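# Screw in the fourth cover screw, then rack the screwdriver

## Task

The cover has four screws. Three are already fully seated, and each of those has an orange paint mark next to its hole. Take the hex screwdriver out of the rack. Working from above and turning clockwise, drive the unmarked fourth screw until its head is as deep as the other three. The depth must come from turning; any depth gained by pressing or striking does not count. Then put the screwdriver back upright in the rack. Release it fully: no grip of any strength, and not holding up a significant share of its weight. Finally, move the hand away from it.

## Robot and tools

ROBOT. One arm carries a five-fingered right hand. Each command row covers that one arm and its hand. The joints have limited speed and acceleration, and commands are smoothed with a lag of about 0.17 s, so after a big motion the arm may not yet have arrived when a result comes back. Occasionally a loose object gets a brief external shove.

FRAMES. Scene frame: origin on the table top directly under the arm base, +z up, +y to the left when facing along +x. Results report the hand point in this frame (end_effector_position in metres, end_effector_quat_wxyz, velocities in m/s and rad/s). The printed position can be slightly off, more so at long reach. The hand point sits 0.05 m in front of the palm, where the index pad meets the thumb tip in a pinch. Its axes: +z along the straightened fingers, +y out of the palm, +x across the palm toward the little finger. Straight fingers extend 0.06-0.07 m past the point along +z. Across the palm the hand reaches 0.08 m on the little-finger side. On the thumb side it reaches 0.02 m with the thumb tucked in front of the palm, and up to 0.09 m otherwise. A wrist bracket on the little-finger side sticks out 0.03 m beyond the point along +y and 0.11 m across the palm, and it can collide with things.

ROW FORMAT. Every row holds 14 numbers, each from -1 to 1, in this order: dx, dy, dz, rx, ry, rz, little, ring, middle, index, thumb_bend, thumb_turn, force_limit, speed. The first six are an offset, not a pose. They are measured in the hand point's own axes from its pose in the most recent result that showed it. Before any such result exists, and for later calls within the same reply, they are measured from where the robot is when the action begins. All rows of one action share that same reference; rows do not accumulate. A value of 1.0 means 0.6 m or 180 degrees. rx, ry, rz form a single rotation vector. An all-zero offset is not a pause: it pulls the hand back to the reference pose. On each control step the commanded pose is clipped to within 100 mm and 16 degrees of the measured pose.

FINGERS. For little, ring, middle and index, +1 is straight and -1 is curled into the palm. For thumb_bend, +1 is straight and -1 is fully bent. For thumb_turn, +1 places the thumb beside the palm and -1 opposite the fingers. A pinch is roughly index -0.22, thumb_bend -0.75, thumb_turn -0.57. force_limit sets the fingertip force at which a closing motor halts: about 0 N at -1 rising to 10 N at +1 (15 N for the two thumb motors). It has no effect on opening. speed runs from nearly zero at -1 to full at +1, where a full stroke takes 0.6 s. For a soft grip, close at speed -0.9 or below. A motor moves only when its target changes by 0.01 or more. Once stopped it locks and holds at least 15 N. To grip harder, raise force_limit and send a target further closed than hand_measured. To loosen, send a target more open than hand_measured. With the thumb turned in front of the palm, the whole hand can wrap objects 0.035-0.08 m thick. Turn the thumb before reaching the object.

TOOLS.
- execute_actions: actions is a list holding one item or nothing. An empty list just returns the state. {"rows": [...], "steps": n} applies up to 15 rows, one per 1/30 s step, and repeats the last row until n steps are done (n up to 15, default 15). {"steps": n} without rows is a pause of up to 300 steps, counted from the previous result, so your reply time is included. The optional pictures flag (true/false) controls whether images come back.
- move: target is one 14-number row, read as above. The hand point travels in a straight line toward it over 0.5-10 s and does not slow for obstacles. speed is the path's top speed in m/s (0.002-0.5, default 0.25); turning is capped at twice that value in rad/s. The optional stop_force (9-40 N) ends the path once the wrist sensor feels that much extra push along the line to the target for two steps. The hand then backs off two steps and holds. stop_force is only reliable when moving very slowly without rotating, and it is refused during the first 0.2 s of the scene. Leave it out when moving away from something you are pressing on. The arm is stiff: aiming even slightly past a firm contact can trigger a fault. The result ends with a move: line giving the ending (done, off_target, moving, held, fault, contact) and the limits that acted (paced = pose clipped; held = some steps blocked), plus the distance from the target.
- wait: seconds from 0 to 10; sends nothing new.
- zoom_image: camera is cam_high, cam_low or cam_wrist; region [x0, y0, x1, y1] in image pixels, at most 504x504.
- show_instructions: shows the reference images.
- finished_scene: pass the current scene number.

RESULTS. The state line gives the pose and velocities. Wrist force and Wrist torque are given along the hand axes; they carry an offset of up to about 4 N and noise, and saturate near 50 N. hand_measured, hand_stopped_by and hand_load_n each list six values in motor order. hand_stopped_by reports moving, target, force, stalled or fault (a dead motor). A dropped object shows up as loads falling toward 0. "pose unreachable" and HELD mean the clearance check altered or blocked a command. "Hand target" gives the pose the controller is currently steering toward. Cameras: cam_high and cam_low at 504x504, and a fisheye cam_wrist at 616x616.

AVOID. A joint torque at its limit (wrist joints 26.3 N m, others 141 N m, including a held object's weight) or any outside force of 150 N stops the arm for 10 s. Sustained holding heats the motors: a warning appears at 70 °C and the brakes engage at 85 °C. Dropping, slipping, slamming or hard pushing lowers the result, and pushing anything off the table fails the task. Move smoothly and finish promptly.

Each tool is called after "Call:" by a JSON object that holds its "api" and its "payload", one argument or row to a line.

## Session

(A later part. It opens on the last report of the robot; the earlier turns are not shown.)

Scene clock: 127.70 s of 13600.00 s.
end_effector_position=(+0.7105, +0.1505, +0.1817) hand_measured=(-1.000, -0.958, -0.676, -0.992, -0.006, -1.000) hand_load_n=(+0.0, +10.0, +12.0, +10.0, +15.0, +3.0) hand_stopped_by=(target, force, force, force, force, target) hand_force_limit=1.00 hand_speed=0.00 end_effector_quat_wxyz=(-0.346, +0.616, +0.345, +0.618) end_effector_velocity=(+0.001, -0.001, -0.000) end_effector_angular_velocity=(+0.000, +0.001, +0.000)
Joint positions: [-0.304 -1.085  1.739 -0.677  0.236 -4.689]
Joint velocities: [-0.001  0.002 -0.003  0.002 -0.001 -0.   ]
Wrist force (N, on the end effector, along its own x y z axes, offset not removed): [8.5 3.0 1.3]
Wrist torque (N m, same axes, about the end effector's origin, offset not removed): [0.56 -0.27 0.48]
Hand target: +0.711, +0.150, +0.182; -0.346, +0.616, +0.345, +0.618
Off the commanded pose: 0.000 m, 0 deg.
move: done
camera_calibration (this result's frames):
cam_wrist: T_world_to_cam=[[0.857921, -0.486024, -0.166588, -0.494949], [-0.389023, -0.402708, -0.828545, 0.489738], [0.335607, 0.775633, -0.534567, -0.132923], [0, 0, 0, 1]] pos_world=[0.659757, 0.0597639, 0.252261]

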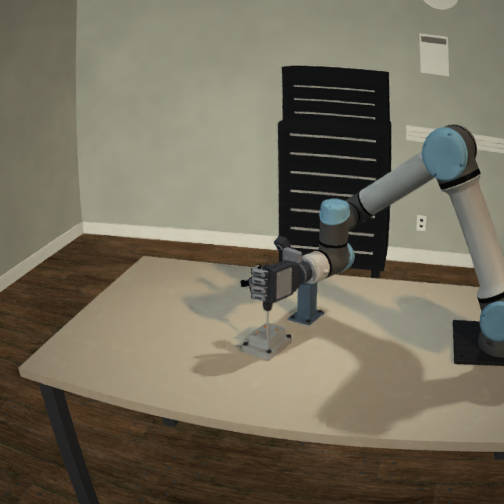

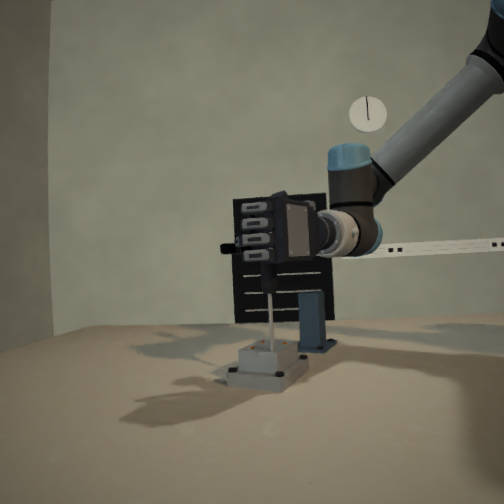

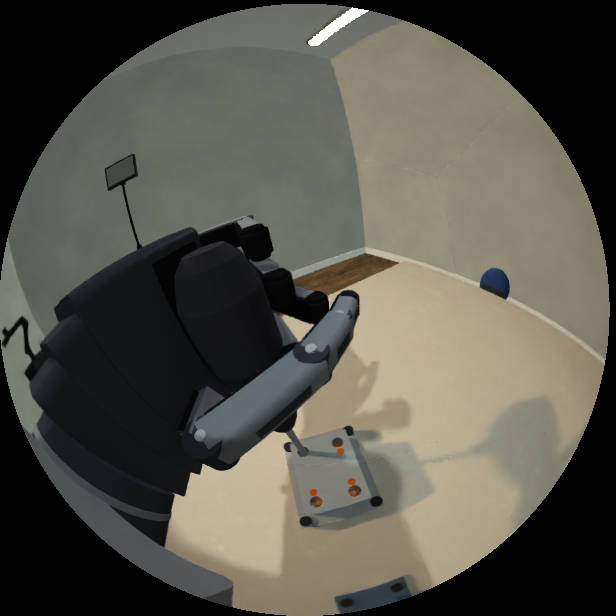

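Call:
{"api": "execute_actions", "payload": {
  "actions": [],
  "pictures": false
}}

Call:
{"api": "move", "payload": {
  "target": [0,0.0267,-0.0302,-0.1294,0,0,-1,-1,-1,-1,-1,-1,1,0],
  "speed": 0.5
}}

Call:
{"api": "move", "payload": {
  "target": [-0.0006,0.0267,-0.0302,-0.1294,0,0,-1,-1,-1,-1,-1,-1,1,0],
  "speed": 0.5
}}

Call:
{"api": "move", "payload": {
  "target": [-0.001,0.0267,-0.0302,-0.1294,0,0,-1,-1,-1,-1,-1,-1,1,0],
  "speed": 0.5
}}

Call:
{"api": "move", "payload": {
  "target": [0.0015,-0.001,-0.0025,0,0,0,-0.6,-0.6,-0.3,-0.6,0.3,-1,1,0.5],
  "speed": 0.03
}}

Call:
{"api": "move", "payload": {
  "target": [0,-0.0568,0.0199,0.194,0,0,-0.6,-0.6,-0.3,-0.6,0.3,-1,1,0.5],
  "speed": 0.5
}}

Call:
{"api": "move", "payload": {
  "target": [0,-0.0568,0.0199,0.194,0,0,-0.6,-0.6,-0.3,-0.6,0.3,-1,1,0.5],
  "speed": 0.5
}}

Call:
{"api": "move", "payload": {
  "target": [-0.0005,0.004,0,0,0,0,-1,-1,-1,-1,-1,-1,1,0],
  "speed": 0.03
}}

Call:
{"api": "zoom_image", "payload": {
  "camera": "cam_low",
  "region": [240,270,300,330]
}}

Scene clock: 132.67 s of 13600.00 s.
end_effector_position=(+0.7106, +0.1504, +0.1816) hand_measured=(-1.000, -0.958, -0.676, -0.992, -0.006, -1.000) hand_load_n=(+0.0, +10.0, +12.0, +10.0, +15.0, +3.0) hand_stopped_by=(target, force, force, force, force, target) hand_force_limit=1.00 hand_speed=0.00 end_effector_quat_wxyz=(-0.346, +0.616, +0.345, +0.618) end_effector_velocity=(+0.000, +0.000, -0.000) end_effector_angular_velocity=(+0.000, -0.000, -0.001)
Joint positions: [-0.304 -1.085  1.739 -0.677  0.236 -4.689]
Joint velocities: [ 0.001  0.     0.    -0.001  0.002  0.   ]
Wrist force (N, on the end effector, along its own x y z axes, offset not removed): [10.5 1.0 2.1]
Wrist torque (N m, same axes, about the end effector's origin, offset not removed): [0.21 -0.40 0.46]
Hand target: +0.711, +0.150, +0.182; -0.346, +0.616, +0.345, +0.618
Off the commanded pose: 0.000 m, 0 deg.
Steps of this call (steps 1 to 90: nothing new was sent; then 1.97 s passed at rest). Readings (end_effector_position | what the end effector reports):
1: (+0.7105, +0.1505, +0.1817) | hand_measured=(-1.000, -0.958, -0.676, -0.992, -0.006, -1.000) hand_load_n=(+0.0, +10.0, +12.0, +10.0, +15.0, +3.0) hand_stopped_by=(target, force, force, force, force, target) hand_force_limit=1.00 hand_speed=0.00
2: (+0.7106, +0.1505, +0.1817) | hand_measured=(-1.000, -0.958, -0.676, -0.992, -0.006, -1.000) hand_load_n=(+0.0, +10.0, +12.0, +10.0, +15.0, +3.0) hand_stopped_by=(target, force, force, force, force, target) hand_force_limit=1.00 hand_speed=0.00
4: (+0.7106, +0.1505, +0.1817) | hand_measured=(-1.000, -0.958, -0.676, -0.992, -0.006, -1.000) hand_load_n=(+0.0, +10.0, +12.0, +10.0, +15.0, +3.0) hand_stopped_by=(target, force, force, force, force, target) hand_force_limit=1.00 hand_speed=0.00
8: (+0.7106, +0.1504, +0.1817) | hand_measured=(-1.000, -0.958, -0.676, -0.992, -0.006, -1.000) hand_load_n=(+0.0, +10.0, +12.0, +10.0, +15.0, +3.0) hand_stopped_by=(target, force, force, force, force, target) hand_force_limit=1.00 hand_speed=0.00
90: the state above

Scene clock: 133.83 s of 13600.00 s.
end_effector_position=(+0.7148, +0.1267, +0.1816) hand_measured=(-1.000, -0.958, -0.676, -0.992, -0.006, -1.000) hand_load_n=(+0.0, +8.0, +12.0, +10.0, +15.0, +3.5) hand_stopped_by=(target, force, force, force, force, target) hand_force_limit=1.00 hand_speed=0.00 end_effector_quat_wxyz=(-0.215, +0.673, +0.213, +0.675) end_effector_velocity=(+0.001, -0.001, +0.001) end_effector_angular_velocity=(+0.000, -0.002, -0.015)
Joint positions: [-0.208 -1.185  1.897 -0.72   0.736 -4.704]
Joint velocities: [ 0.006 -0.001  0.002 -0.004  0.021  0.001]
Wrist force (N, on the end effector, along its own x y z axes, offset not removed): [1.0 1.0 3.1]
Wrist torque (N m, same axes, about the end effector's origin, offset not removed): [0.16 0.02 0.25]
Hand target: +0.715, +0.127, +0.182; -0.215, +0.673, +0.213, +0.675
Off the commanded pose: 0.000 m, 0 deg.
move: done
camera_calibration (this result's frames):
cam_wrist: T_world_to_cam=[[0.59713, -0.784307, -0.16822, -0.28568], [-0.51713, -0.216085, -0.828181, 0.549654], [0.613199, 0.581523, -0.53462, -0.289765], [0, 0, 0, 1]] pos_world=[0.632514, 0.063216, 0.252241]

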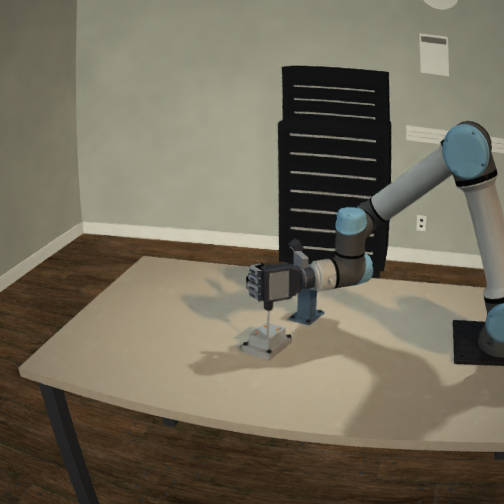

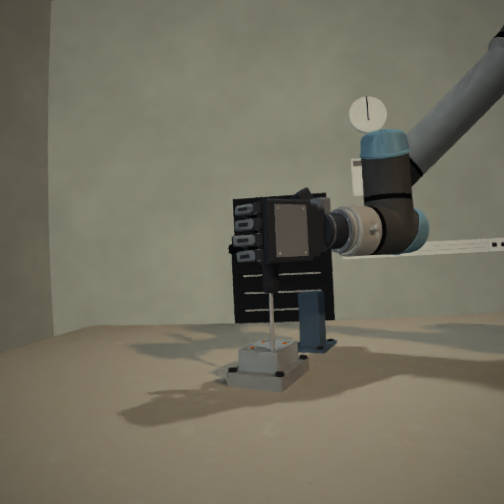

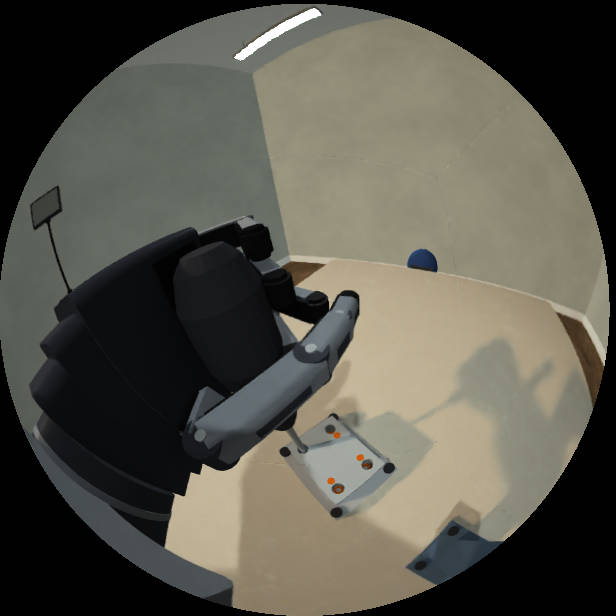

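Scene clock: 135.00 s of 13600.00 s.
end_effector_position=(+0.7093, +0.1034, +0.1812) hand_measured=(-1.000, -0.958, -0.676, -0.992, -0.006, -1.000) hand_load_n=(+0.0, +7.5, +12.0, +9.5, +15.0, +3.5) hand_stopped_by=(target, force, force, force, force, target) hand_force_limit=1.00 hand_speed=0.00 end_effector_quat_wxyz=(-0.076, +0.702, +0.073, +0.704) end_effector_velocity=(+0.001, -0.001, +0.001) end_effector_angular_velocity=(-0.000, -0.001, -0.017)
Joint positions: [-0.043 -1.207  1.931 -0.728  1.306 -4.707]
Joint velocities: [ 0.008  0.003 -0.006  0.002  0.025 -0.   ]
Wrist force (N, on the end effector, along its own x y z axes, offset not removed): [2.0 0.6 0.8]
Wrist torque (N m, same axes, about the end effector's origin, offset not removed): [0.27 0.04 0.30]
Hand target: +0.709, +0.103, +0.181; -0.075, +0.702, +0.073, +0.704
Off the commanded pose: 0.000 m, 0 deg.
move: done
camera_calibration (this result's frames):
cam_wrist: T_world_to_cam=[[0.240197, -0.95578, -0.169678, -0.0296454], [-0.561312, 0.00585655, -0.827584, 0.549673], [0.791982, 0.294026, -0.535083, -0.370022], [0, 0, 0, 1]] pos_world=[0.608709, 0.0772423, 0.251878]

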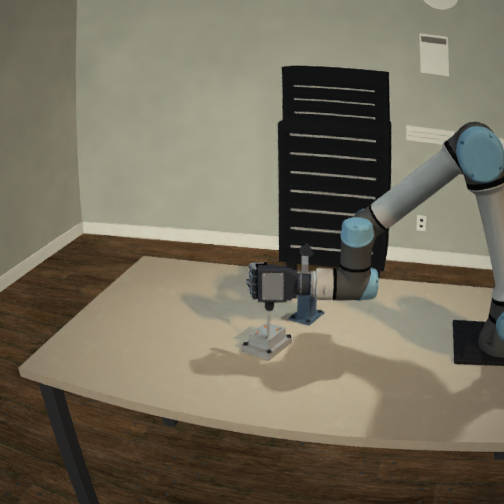

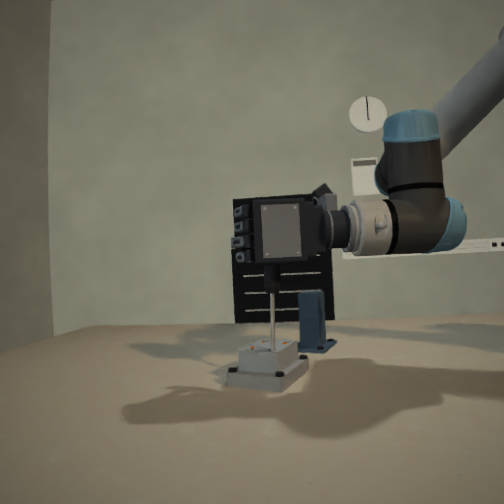

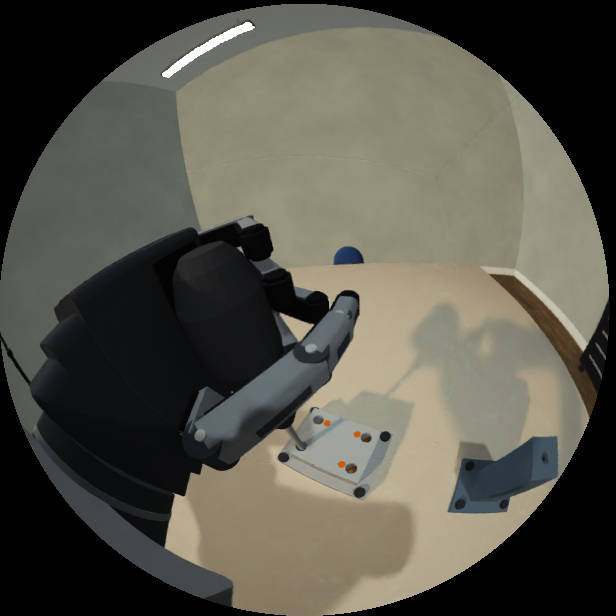

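Scene clock: 136.17 s of 13600.00 s.
end_effector_position=(+0.6950, +0.0840, +0.1805) hand_measured=(-1.000, -0.958, -0.676, -0.992, -0.006, -1.000) hand_load_n=(+0.0, +8.0, +12.0, +8.0, +15.0, +3.0) hand_stopped_by=(target, force, force, force, force, target) hand_force_limit=1.00 hand_speed=0.00 end_effector_quat_wxyz=(+0.067, +0.703, -0.070, +0.704) end_effector_velocity=(+0.000, -0.000, -0.000) end_effector_angular_velocity=(-0.000, +0.001, -0.016)
Joint positions: [ 0.132 -1.141  1.829 -0.69   1.885 -4.707]
Joint velocities: [ 0.006  0.006 -0.009  0.005  0.022 -0.   ]
Wrist force (N, on the end effector, along its own x y z axes, offset not removed): [3.5 1.7 1.9]
Wrist torque (N m, same axes, about the end effector's origin, offset not removed): [0.33 -0.06 0.35]
Hand target: +0.695, +0.084, +0.180; +0.067, +0.703, -0.070, +0.704
Off the commanded pose: 0.000 m, 0 deg.
move: done
camera_calibration (this result's frames):
cam_wrist: T_world_to_cam=[[-0.155357, -0.972994, -0.170727, 0.231738], [-0.514598, 0.227236, -0.826772, 0.489937], [0.843239, -0.0405895, -0.536004, -0.360745], [0, 0, 0, 1]] pos_world=[0.592318, 0.0995056, 0.251269]

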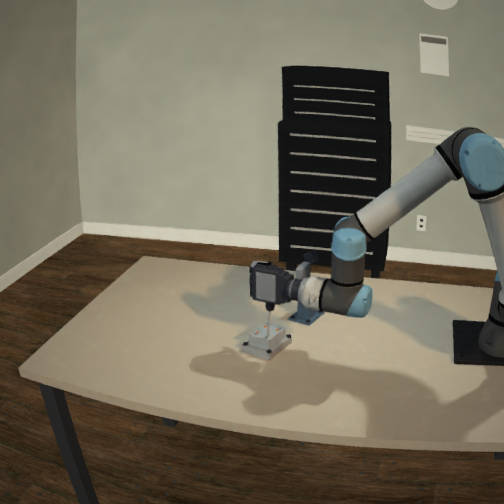

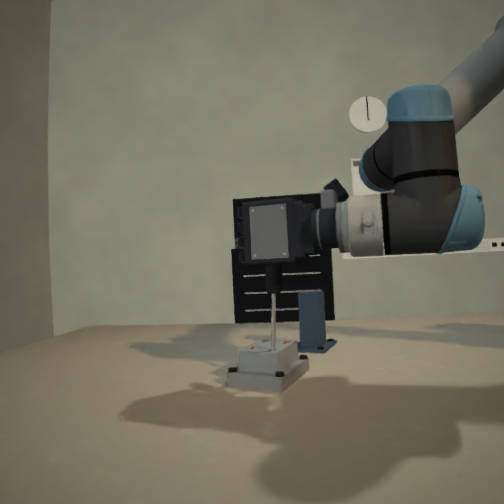

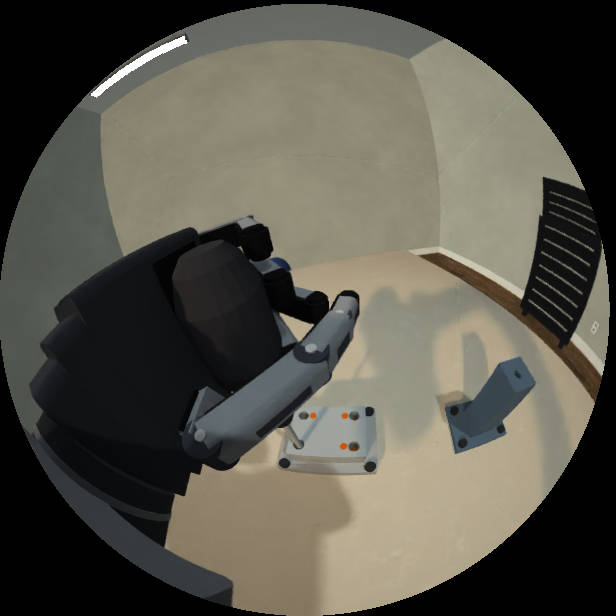

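Scene clock: 136.87 s of 13600.00 s.
end_effector_position=(+0.6937, +0.0849, +0.1813) hand_measured=(-0.600, -0.600, -0.300, -0.600, +0.300, -1.000) hand_load_n=(+0.0, +0.0, +0.0, +0.0, +0.0, +0.0) hand_stopped_by=(target, target, target, target, target, target) hand_force_limit=1.00 hand_speed=0.50 end_effector_quat_wxyz=(+0.067, +0.703, -0.070, +0.704) end_effector_velocity=(-0.001, +0.001, +0.001) end_effector_angular_velocity=(+0.000, -0.001, -0.000)
Joint positions: [ 0.134 -1.144  1.831 -0.689  1.887 -4.707]
Joint velocities: [ 0.002 -0.002  0.001  0.     0.002  0.   ]
Wrist force (N, on the end effector, along its own x y z axes, offset not removed): [-0.3 2.9 0.6]
Wrist torque (N m, same axes, about the end effector's origin, offset not removed): [0.46 0.06 0.11]
Hand target: +0.694, +0.085, +0.181; +0.067, +0.703, -0.070, +0.704
Off the commanded pose: 0.000 m, 0 deg.
move: done
camera_calibration (this result's frames):
cam_wrist: T_world_to_cam=[[-0.155357, -0.972993, -0.170729, 0.232489], [-0.514583, 0.227236, -0.826782, 0.489797], [0.843249, -0.0405924, -0.535988, -0.359195], [0, 0, 0, 1]] pos_world=[0.59105, 0.10033, 0.252123]

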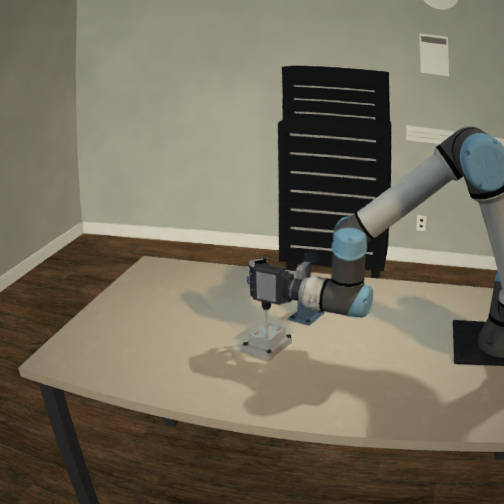

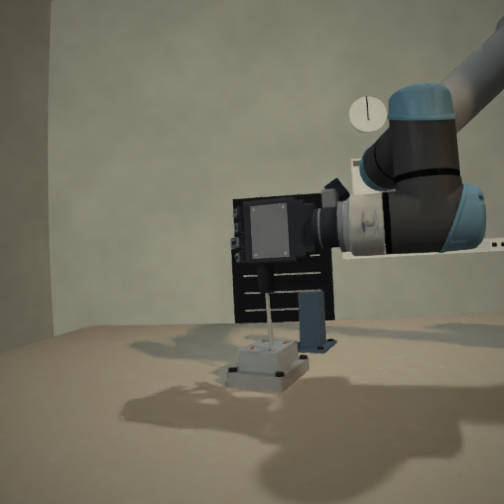

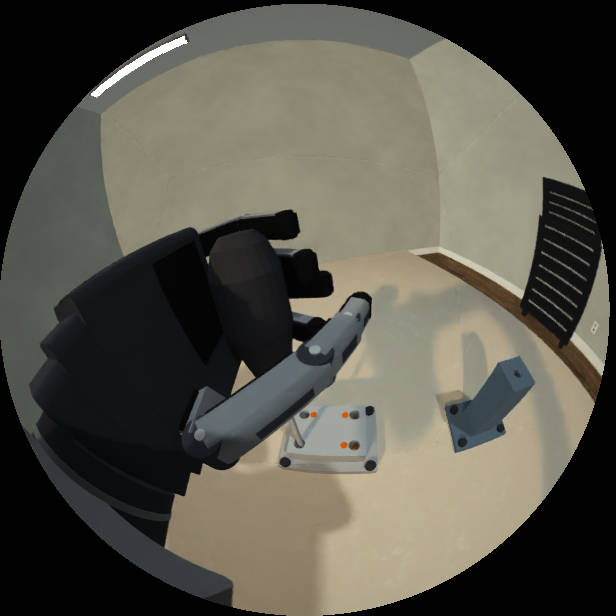

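Scene clock: 138.27 s of 13600.00 s.
end_effector_position=(+0.7117, +0.1159, +0.1815) hand_measured=(-0.600, -0.600, -0.300, -0.600, +0.300, -1.000) hand_load_n=(+0.0, +0.0, +0.0, +0.0, +0.0, +0.0) hand_stopped_by=(target, target, target, target, target, target) hand_force_limit=1.00 hand_speed=0.50 end_effector_quat_wxyz=(-0.147, +0.691, +0.144, +0.693) end_effector_velocity=(+0.001, +0.001, +0.000) end_effector_angular_velocity=(+0.000, -0.000, +0.016)
Joint positions: [-0.13  -1.21   1.936 -0.731  1.015 -4.706]
Joint velocities: [-0.007  0.002 -0.003  0.    -0.023  0.001]
Wrist force (N, on the end effector, along its own x y z axes, offset not removed): [0.0 1.3 0.4]
Wrist torque (N m, same axes, about the end effector's origin, offset not removed): [0.33 0.00 0.11]
Hand target: +0.712, +0.116, +0.181; -0.147, +0.691, +0.145, +0.693
Off the commanded pose: 0.000 m, 0 deg.
move: done
camera_calibration (this result's frames):
cam_wrist: T_world_to_cam=[[0.428191, -0.887761, -0.168918, -0.160015], [-0.5503, -0.107884, -0.827968, 0.556564], [0.716814, 0.447484, -0.53473, -0.339808], [0, 0, 0, 1]] pos_world=[0.618373, 0.0700482, 0.252082]

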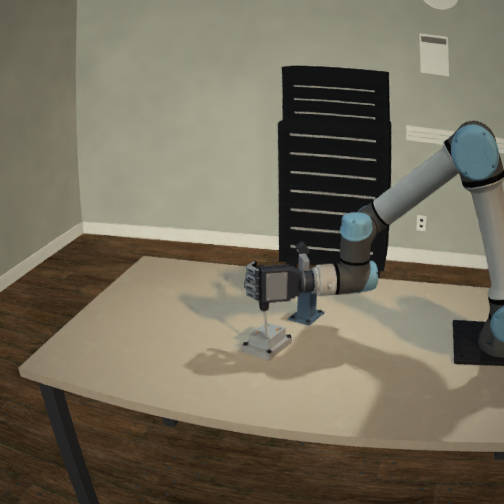

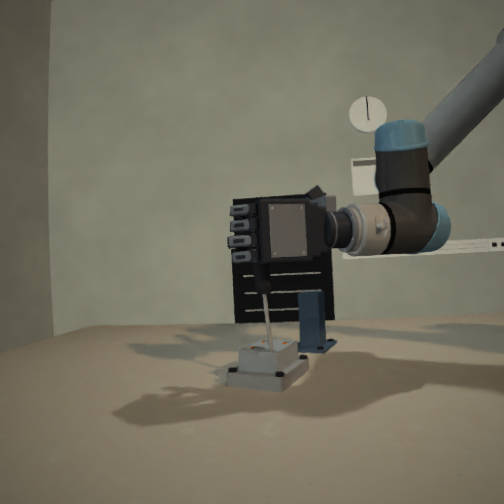

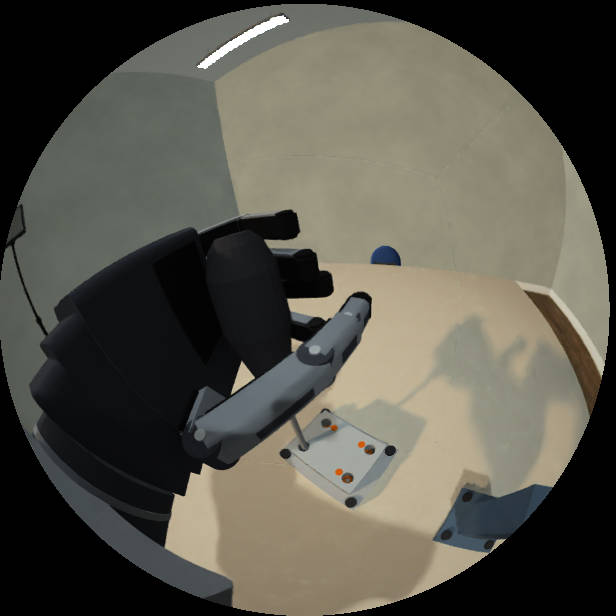

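Scene clock: 139.63 s of 13600.00 s.
end_effector_position=(+0.7086, +0.1516, +0.1815) hand_measured=(-0.600, -0.600, -0.300, -0.600, +0.300, -1.000) hand_load_n=(+0.0, +0.0, +0.0, +0.0, +0.0, +0.0) hand_stopped_by=(target, target, target, target, target, target) hand_force_limit=1.00 hand_speed=0.50 end_effector_quat_wxyz=(-0.347, +0.616, +0.345, +0.618) end_effector_velocity=(+0.000, +0.001, -0.000) end_effector_angular_velocity=(-0.002, +0.002, +0.015)
Joint positions: [-0.304 -1.088  1.745 -0.682  0.235 -4.687]
Joint velocities: [-0.002  0.008 -0.015  0.018 -0.017 -0.011]
Wrist force (N, on the end effector, along its own x y z axes, offset not removed): [-0.9 1.6 2.7]
Wrist torque (N m, same axes, about the end effector's origin, offset not removed): [0.21 0.03 0.07]
Hand target: +0.709, +0.152, +0.181; -0.347, +0.615, +0.346, +0.617
Off the commanded pose: 0.000 m, 0 deg.
move: done
camera_calibration (this result's frames):
cam_wrist: T_world_to_cam=[[0.858649, -0.484709, -0.166668, -0.493549], [-0.388339, -0.402968, -0.82874, 0.488852], [0.334536, 0.776321, -0.53424, -0.132671], [0, 0, 0, 1]] pos_world=[0.658009, 0.060759, 0.251995]

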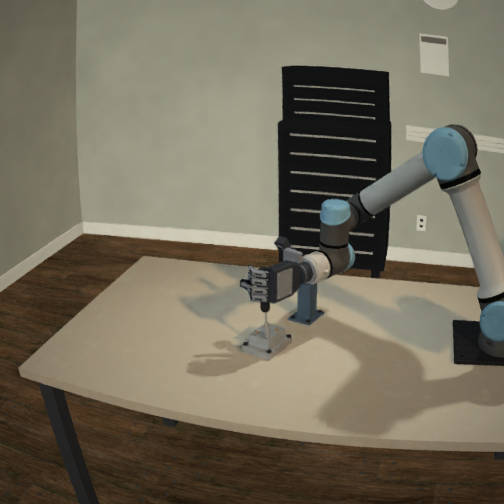

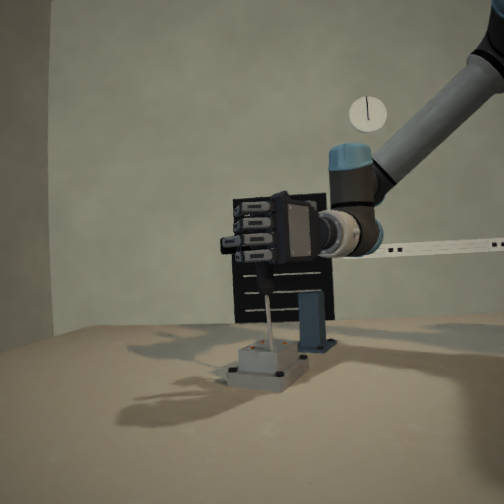

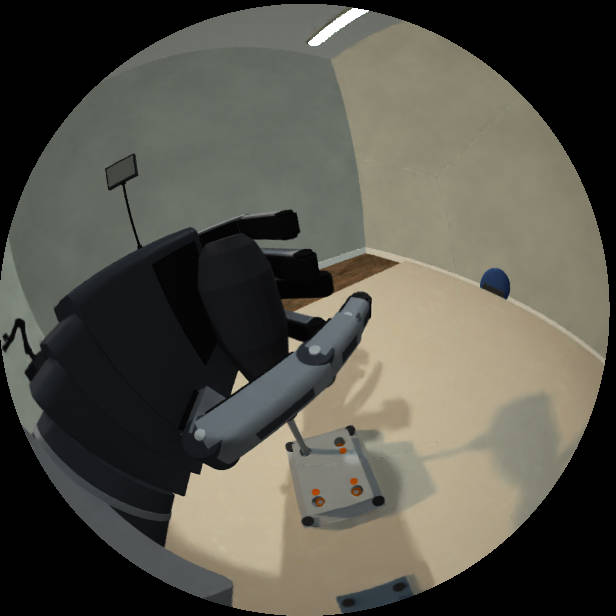

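Scene clock: 140.33 s of 13600.00 s.
end_effector_position=(+0.7106, +0.1504, +0.1812) hand_measured=(-1.000, -0.960, -0.676, -0.992, -0.006, -1.000) hand_load_n=(+0.0, +10.5, +12.0, +9.5, +15.0, +3.0) hand_stopped_by=(target, force, force, force, force, target) hand_force_limit=1.00 hand_speed=0.00 end_effector_quat_wxyz=(-0.347, +0.616, +0.345, +0.618) end_effector_velocity=(+0.001, -0.001, -0.000) end_effector_angular_velocity=(-0.000, -0.000, -0.000)
Joint positions: [-0.305 -1.084  1.739 -0.68   0.234 -4.687]
Joint velocities: [-0.001  0.002 -0.003  0.001 -0.    -0.   ]
Wrist force (N, on the end effector, along its own x y z axes, offset not removed): [5.9 0.8 2.8]
Wrist torque (N m, same axes, about the end effector's origin, offset not removed): [0.18 -0.19 0.36]
Hand target: +0.711, +0.150, +0.181; -0.347, +0.616, +0.345, +0.618
Off the commanded pose: 0.000 m, 0 deg.
move: done
camera_calibration (this result's frames):
cam_wrist: T_world_to_cam=[[0.858662, -0.484707, -0.166612, -0.495835], [-0.388287, -0.402977, -0.82876, 0.488881], [0.334565, 0.776317, -0.534226, -0.132563], [0, 0, 0, 1]] pos_world=[0.659932, 0.0595839, 0.251735]

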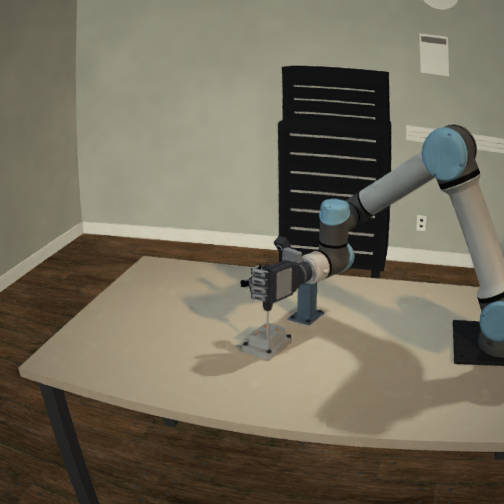

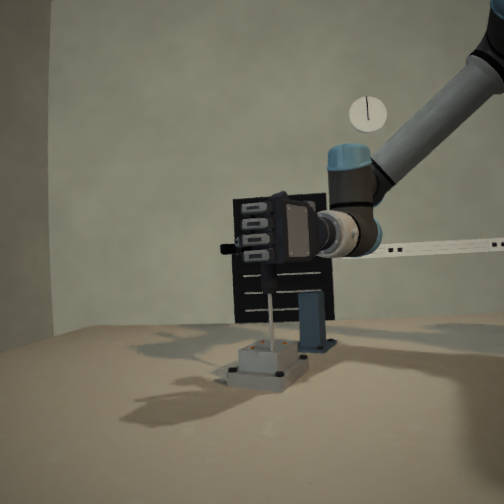

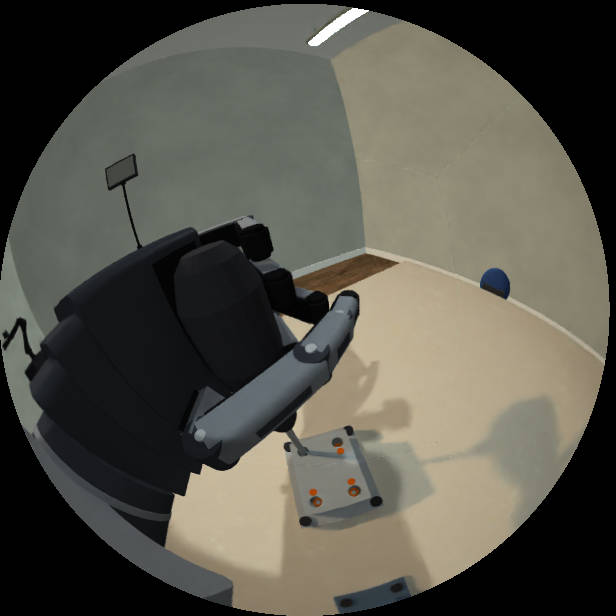

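Region (240, 270, 300, 330) of cam_low's 504x504 image, scaled by 8.400, with more detail than that image has.

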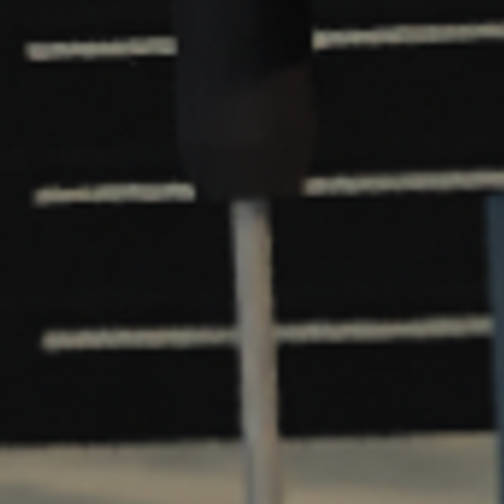

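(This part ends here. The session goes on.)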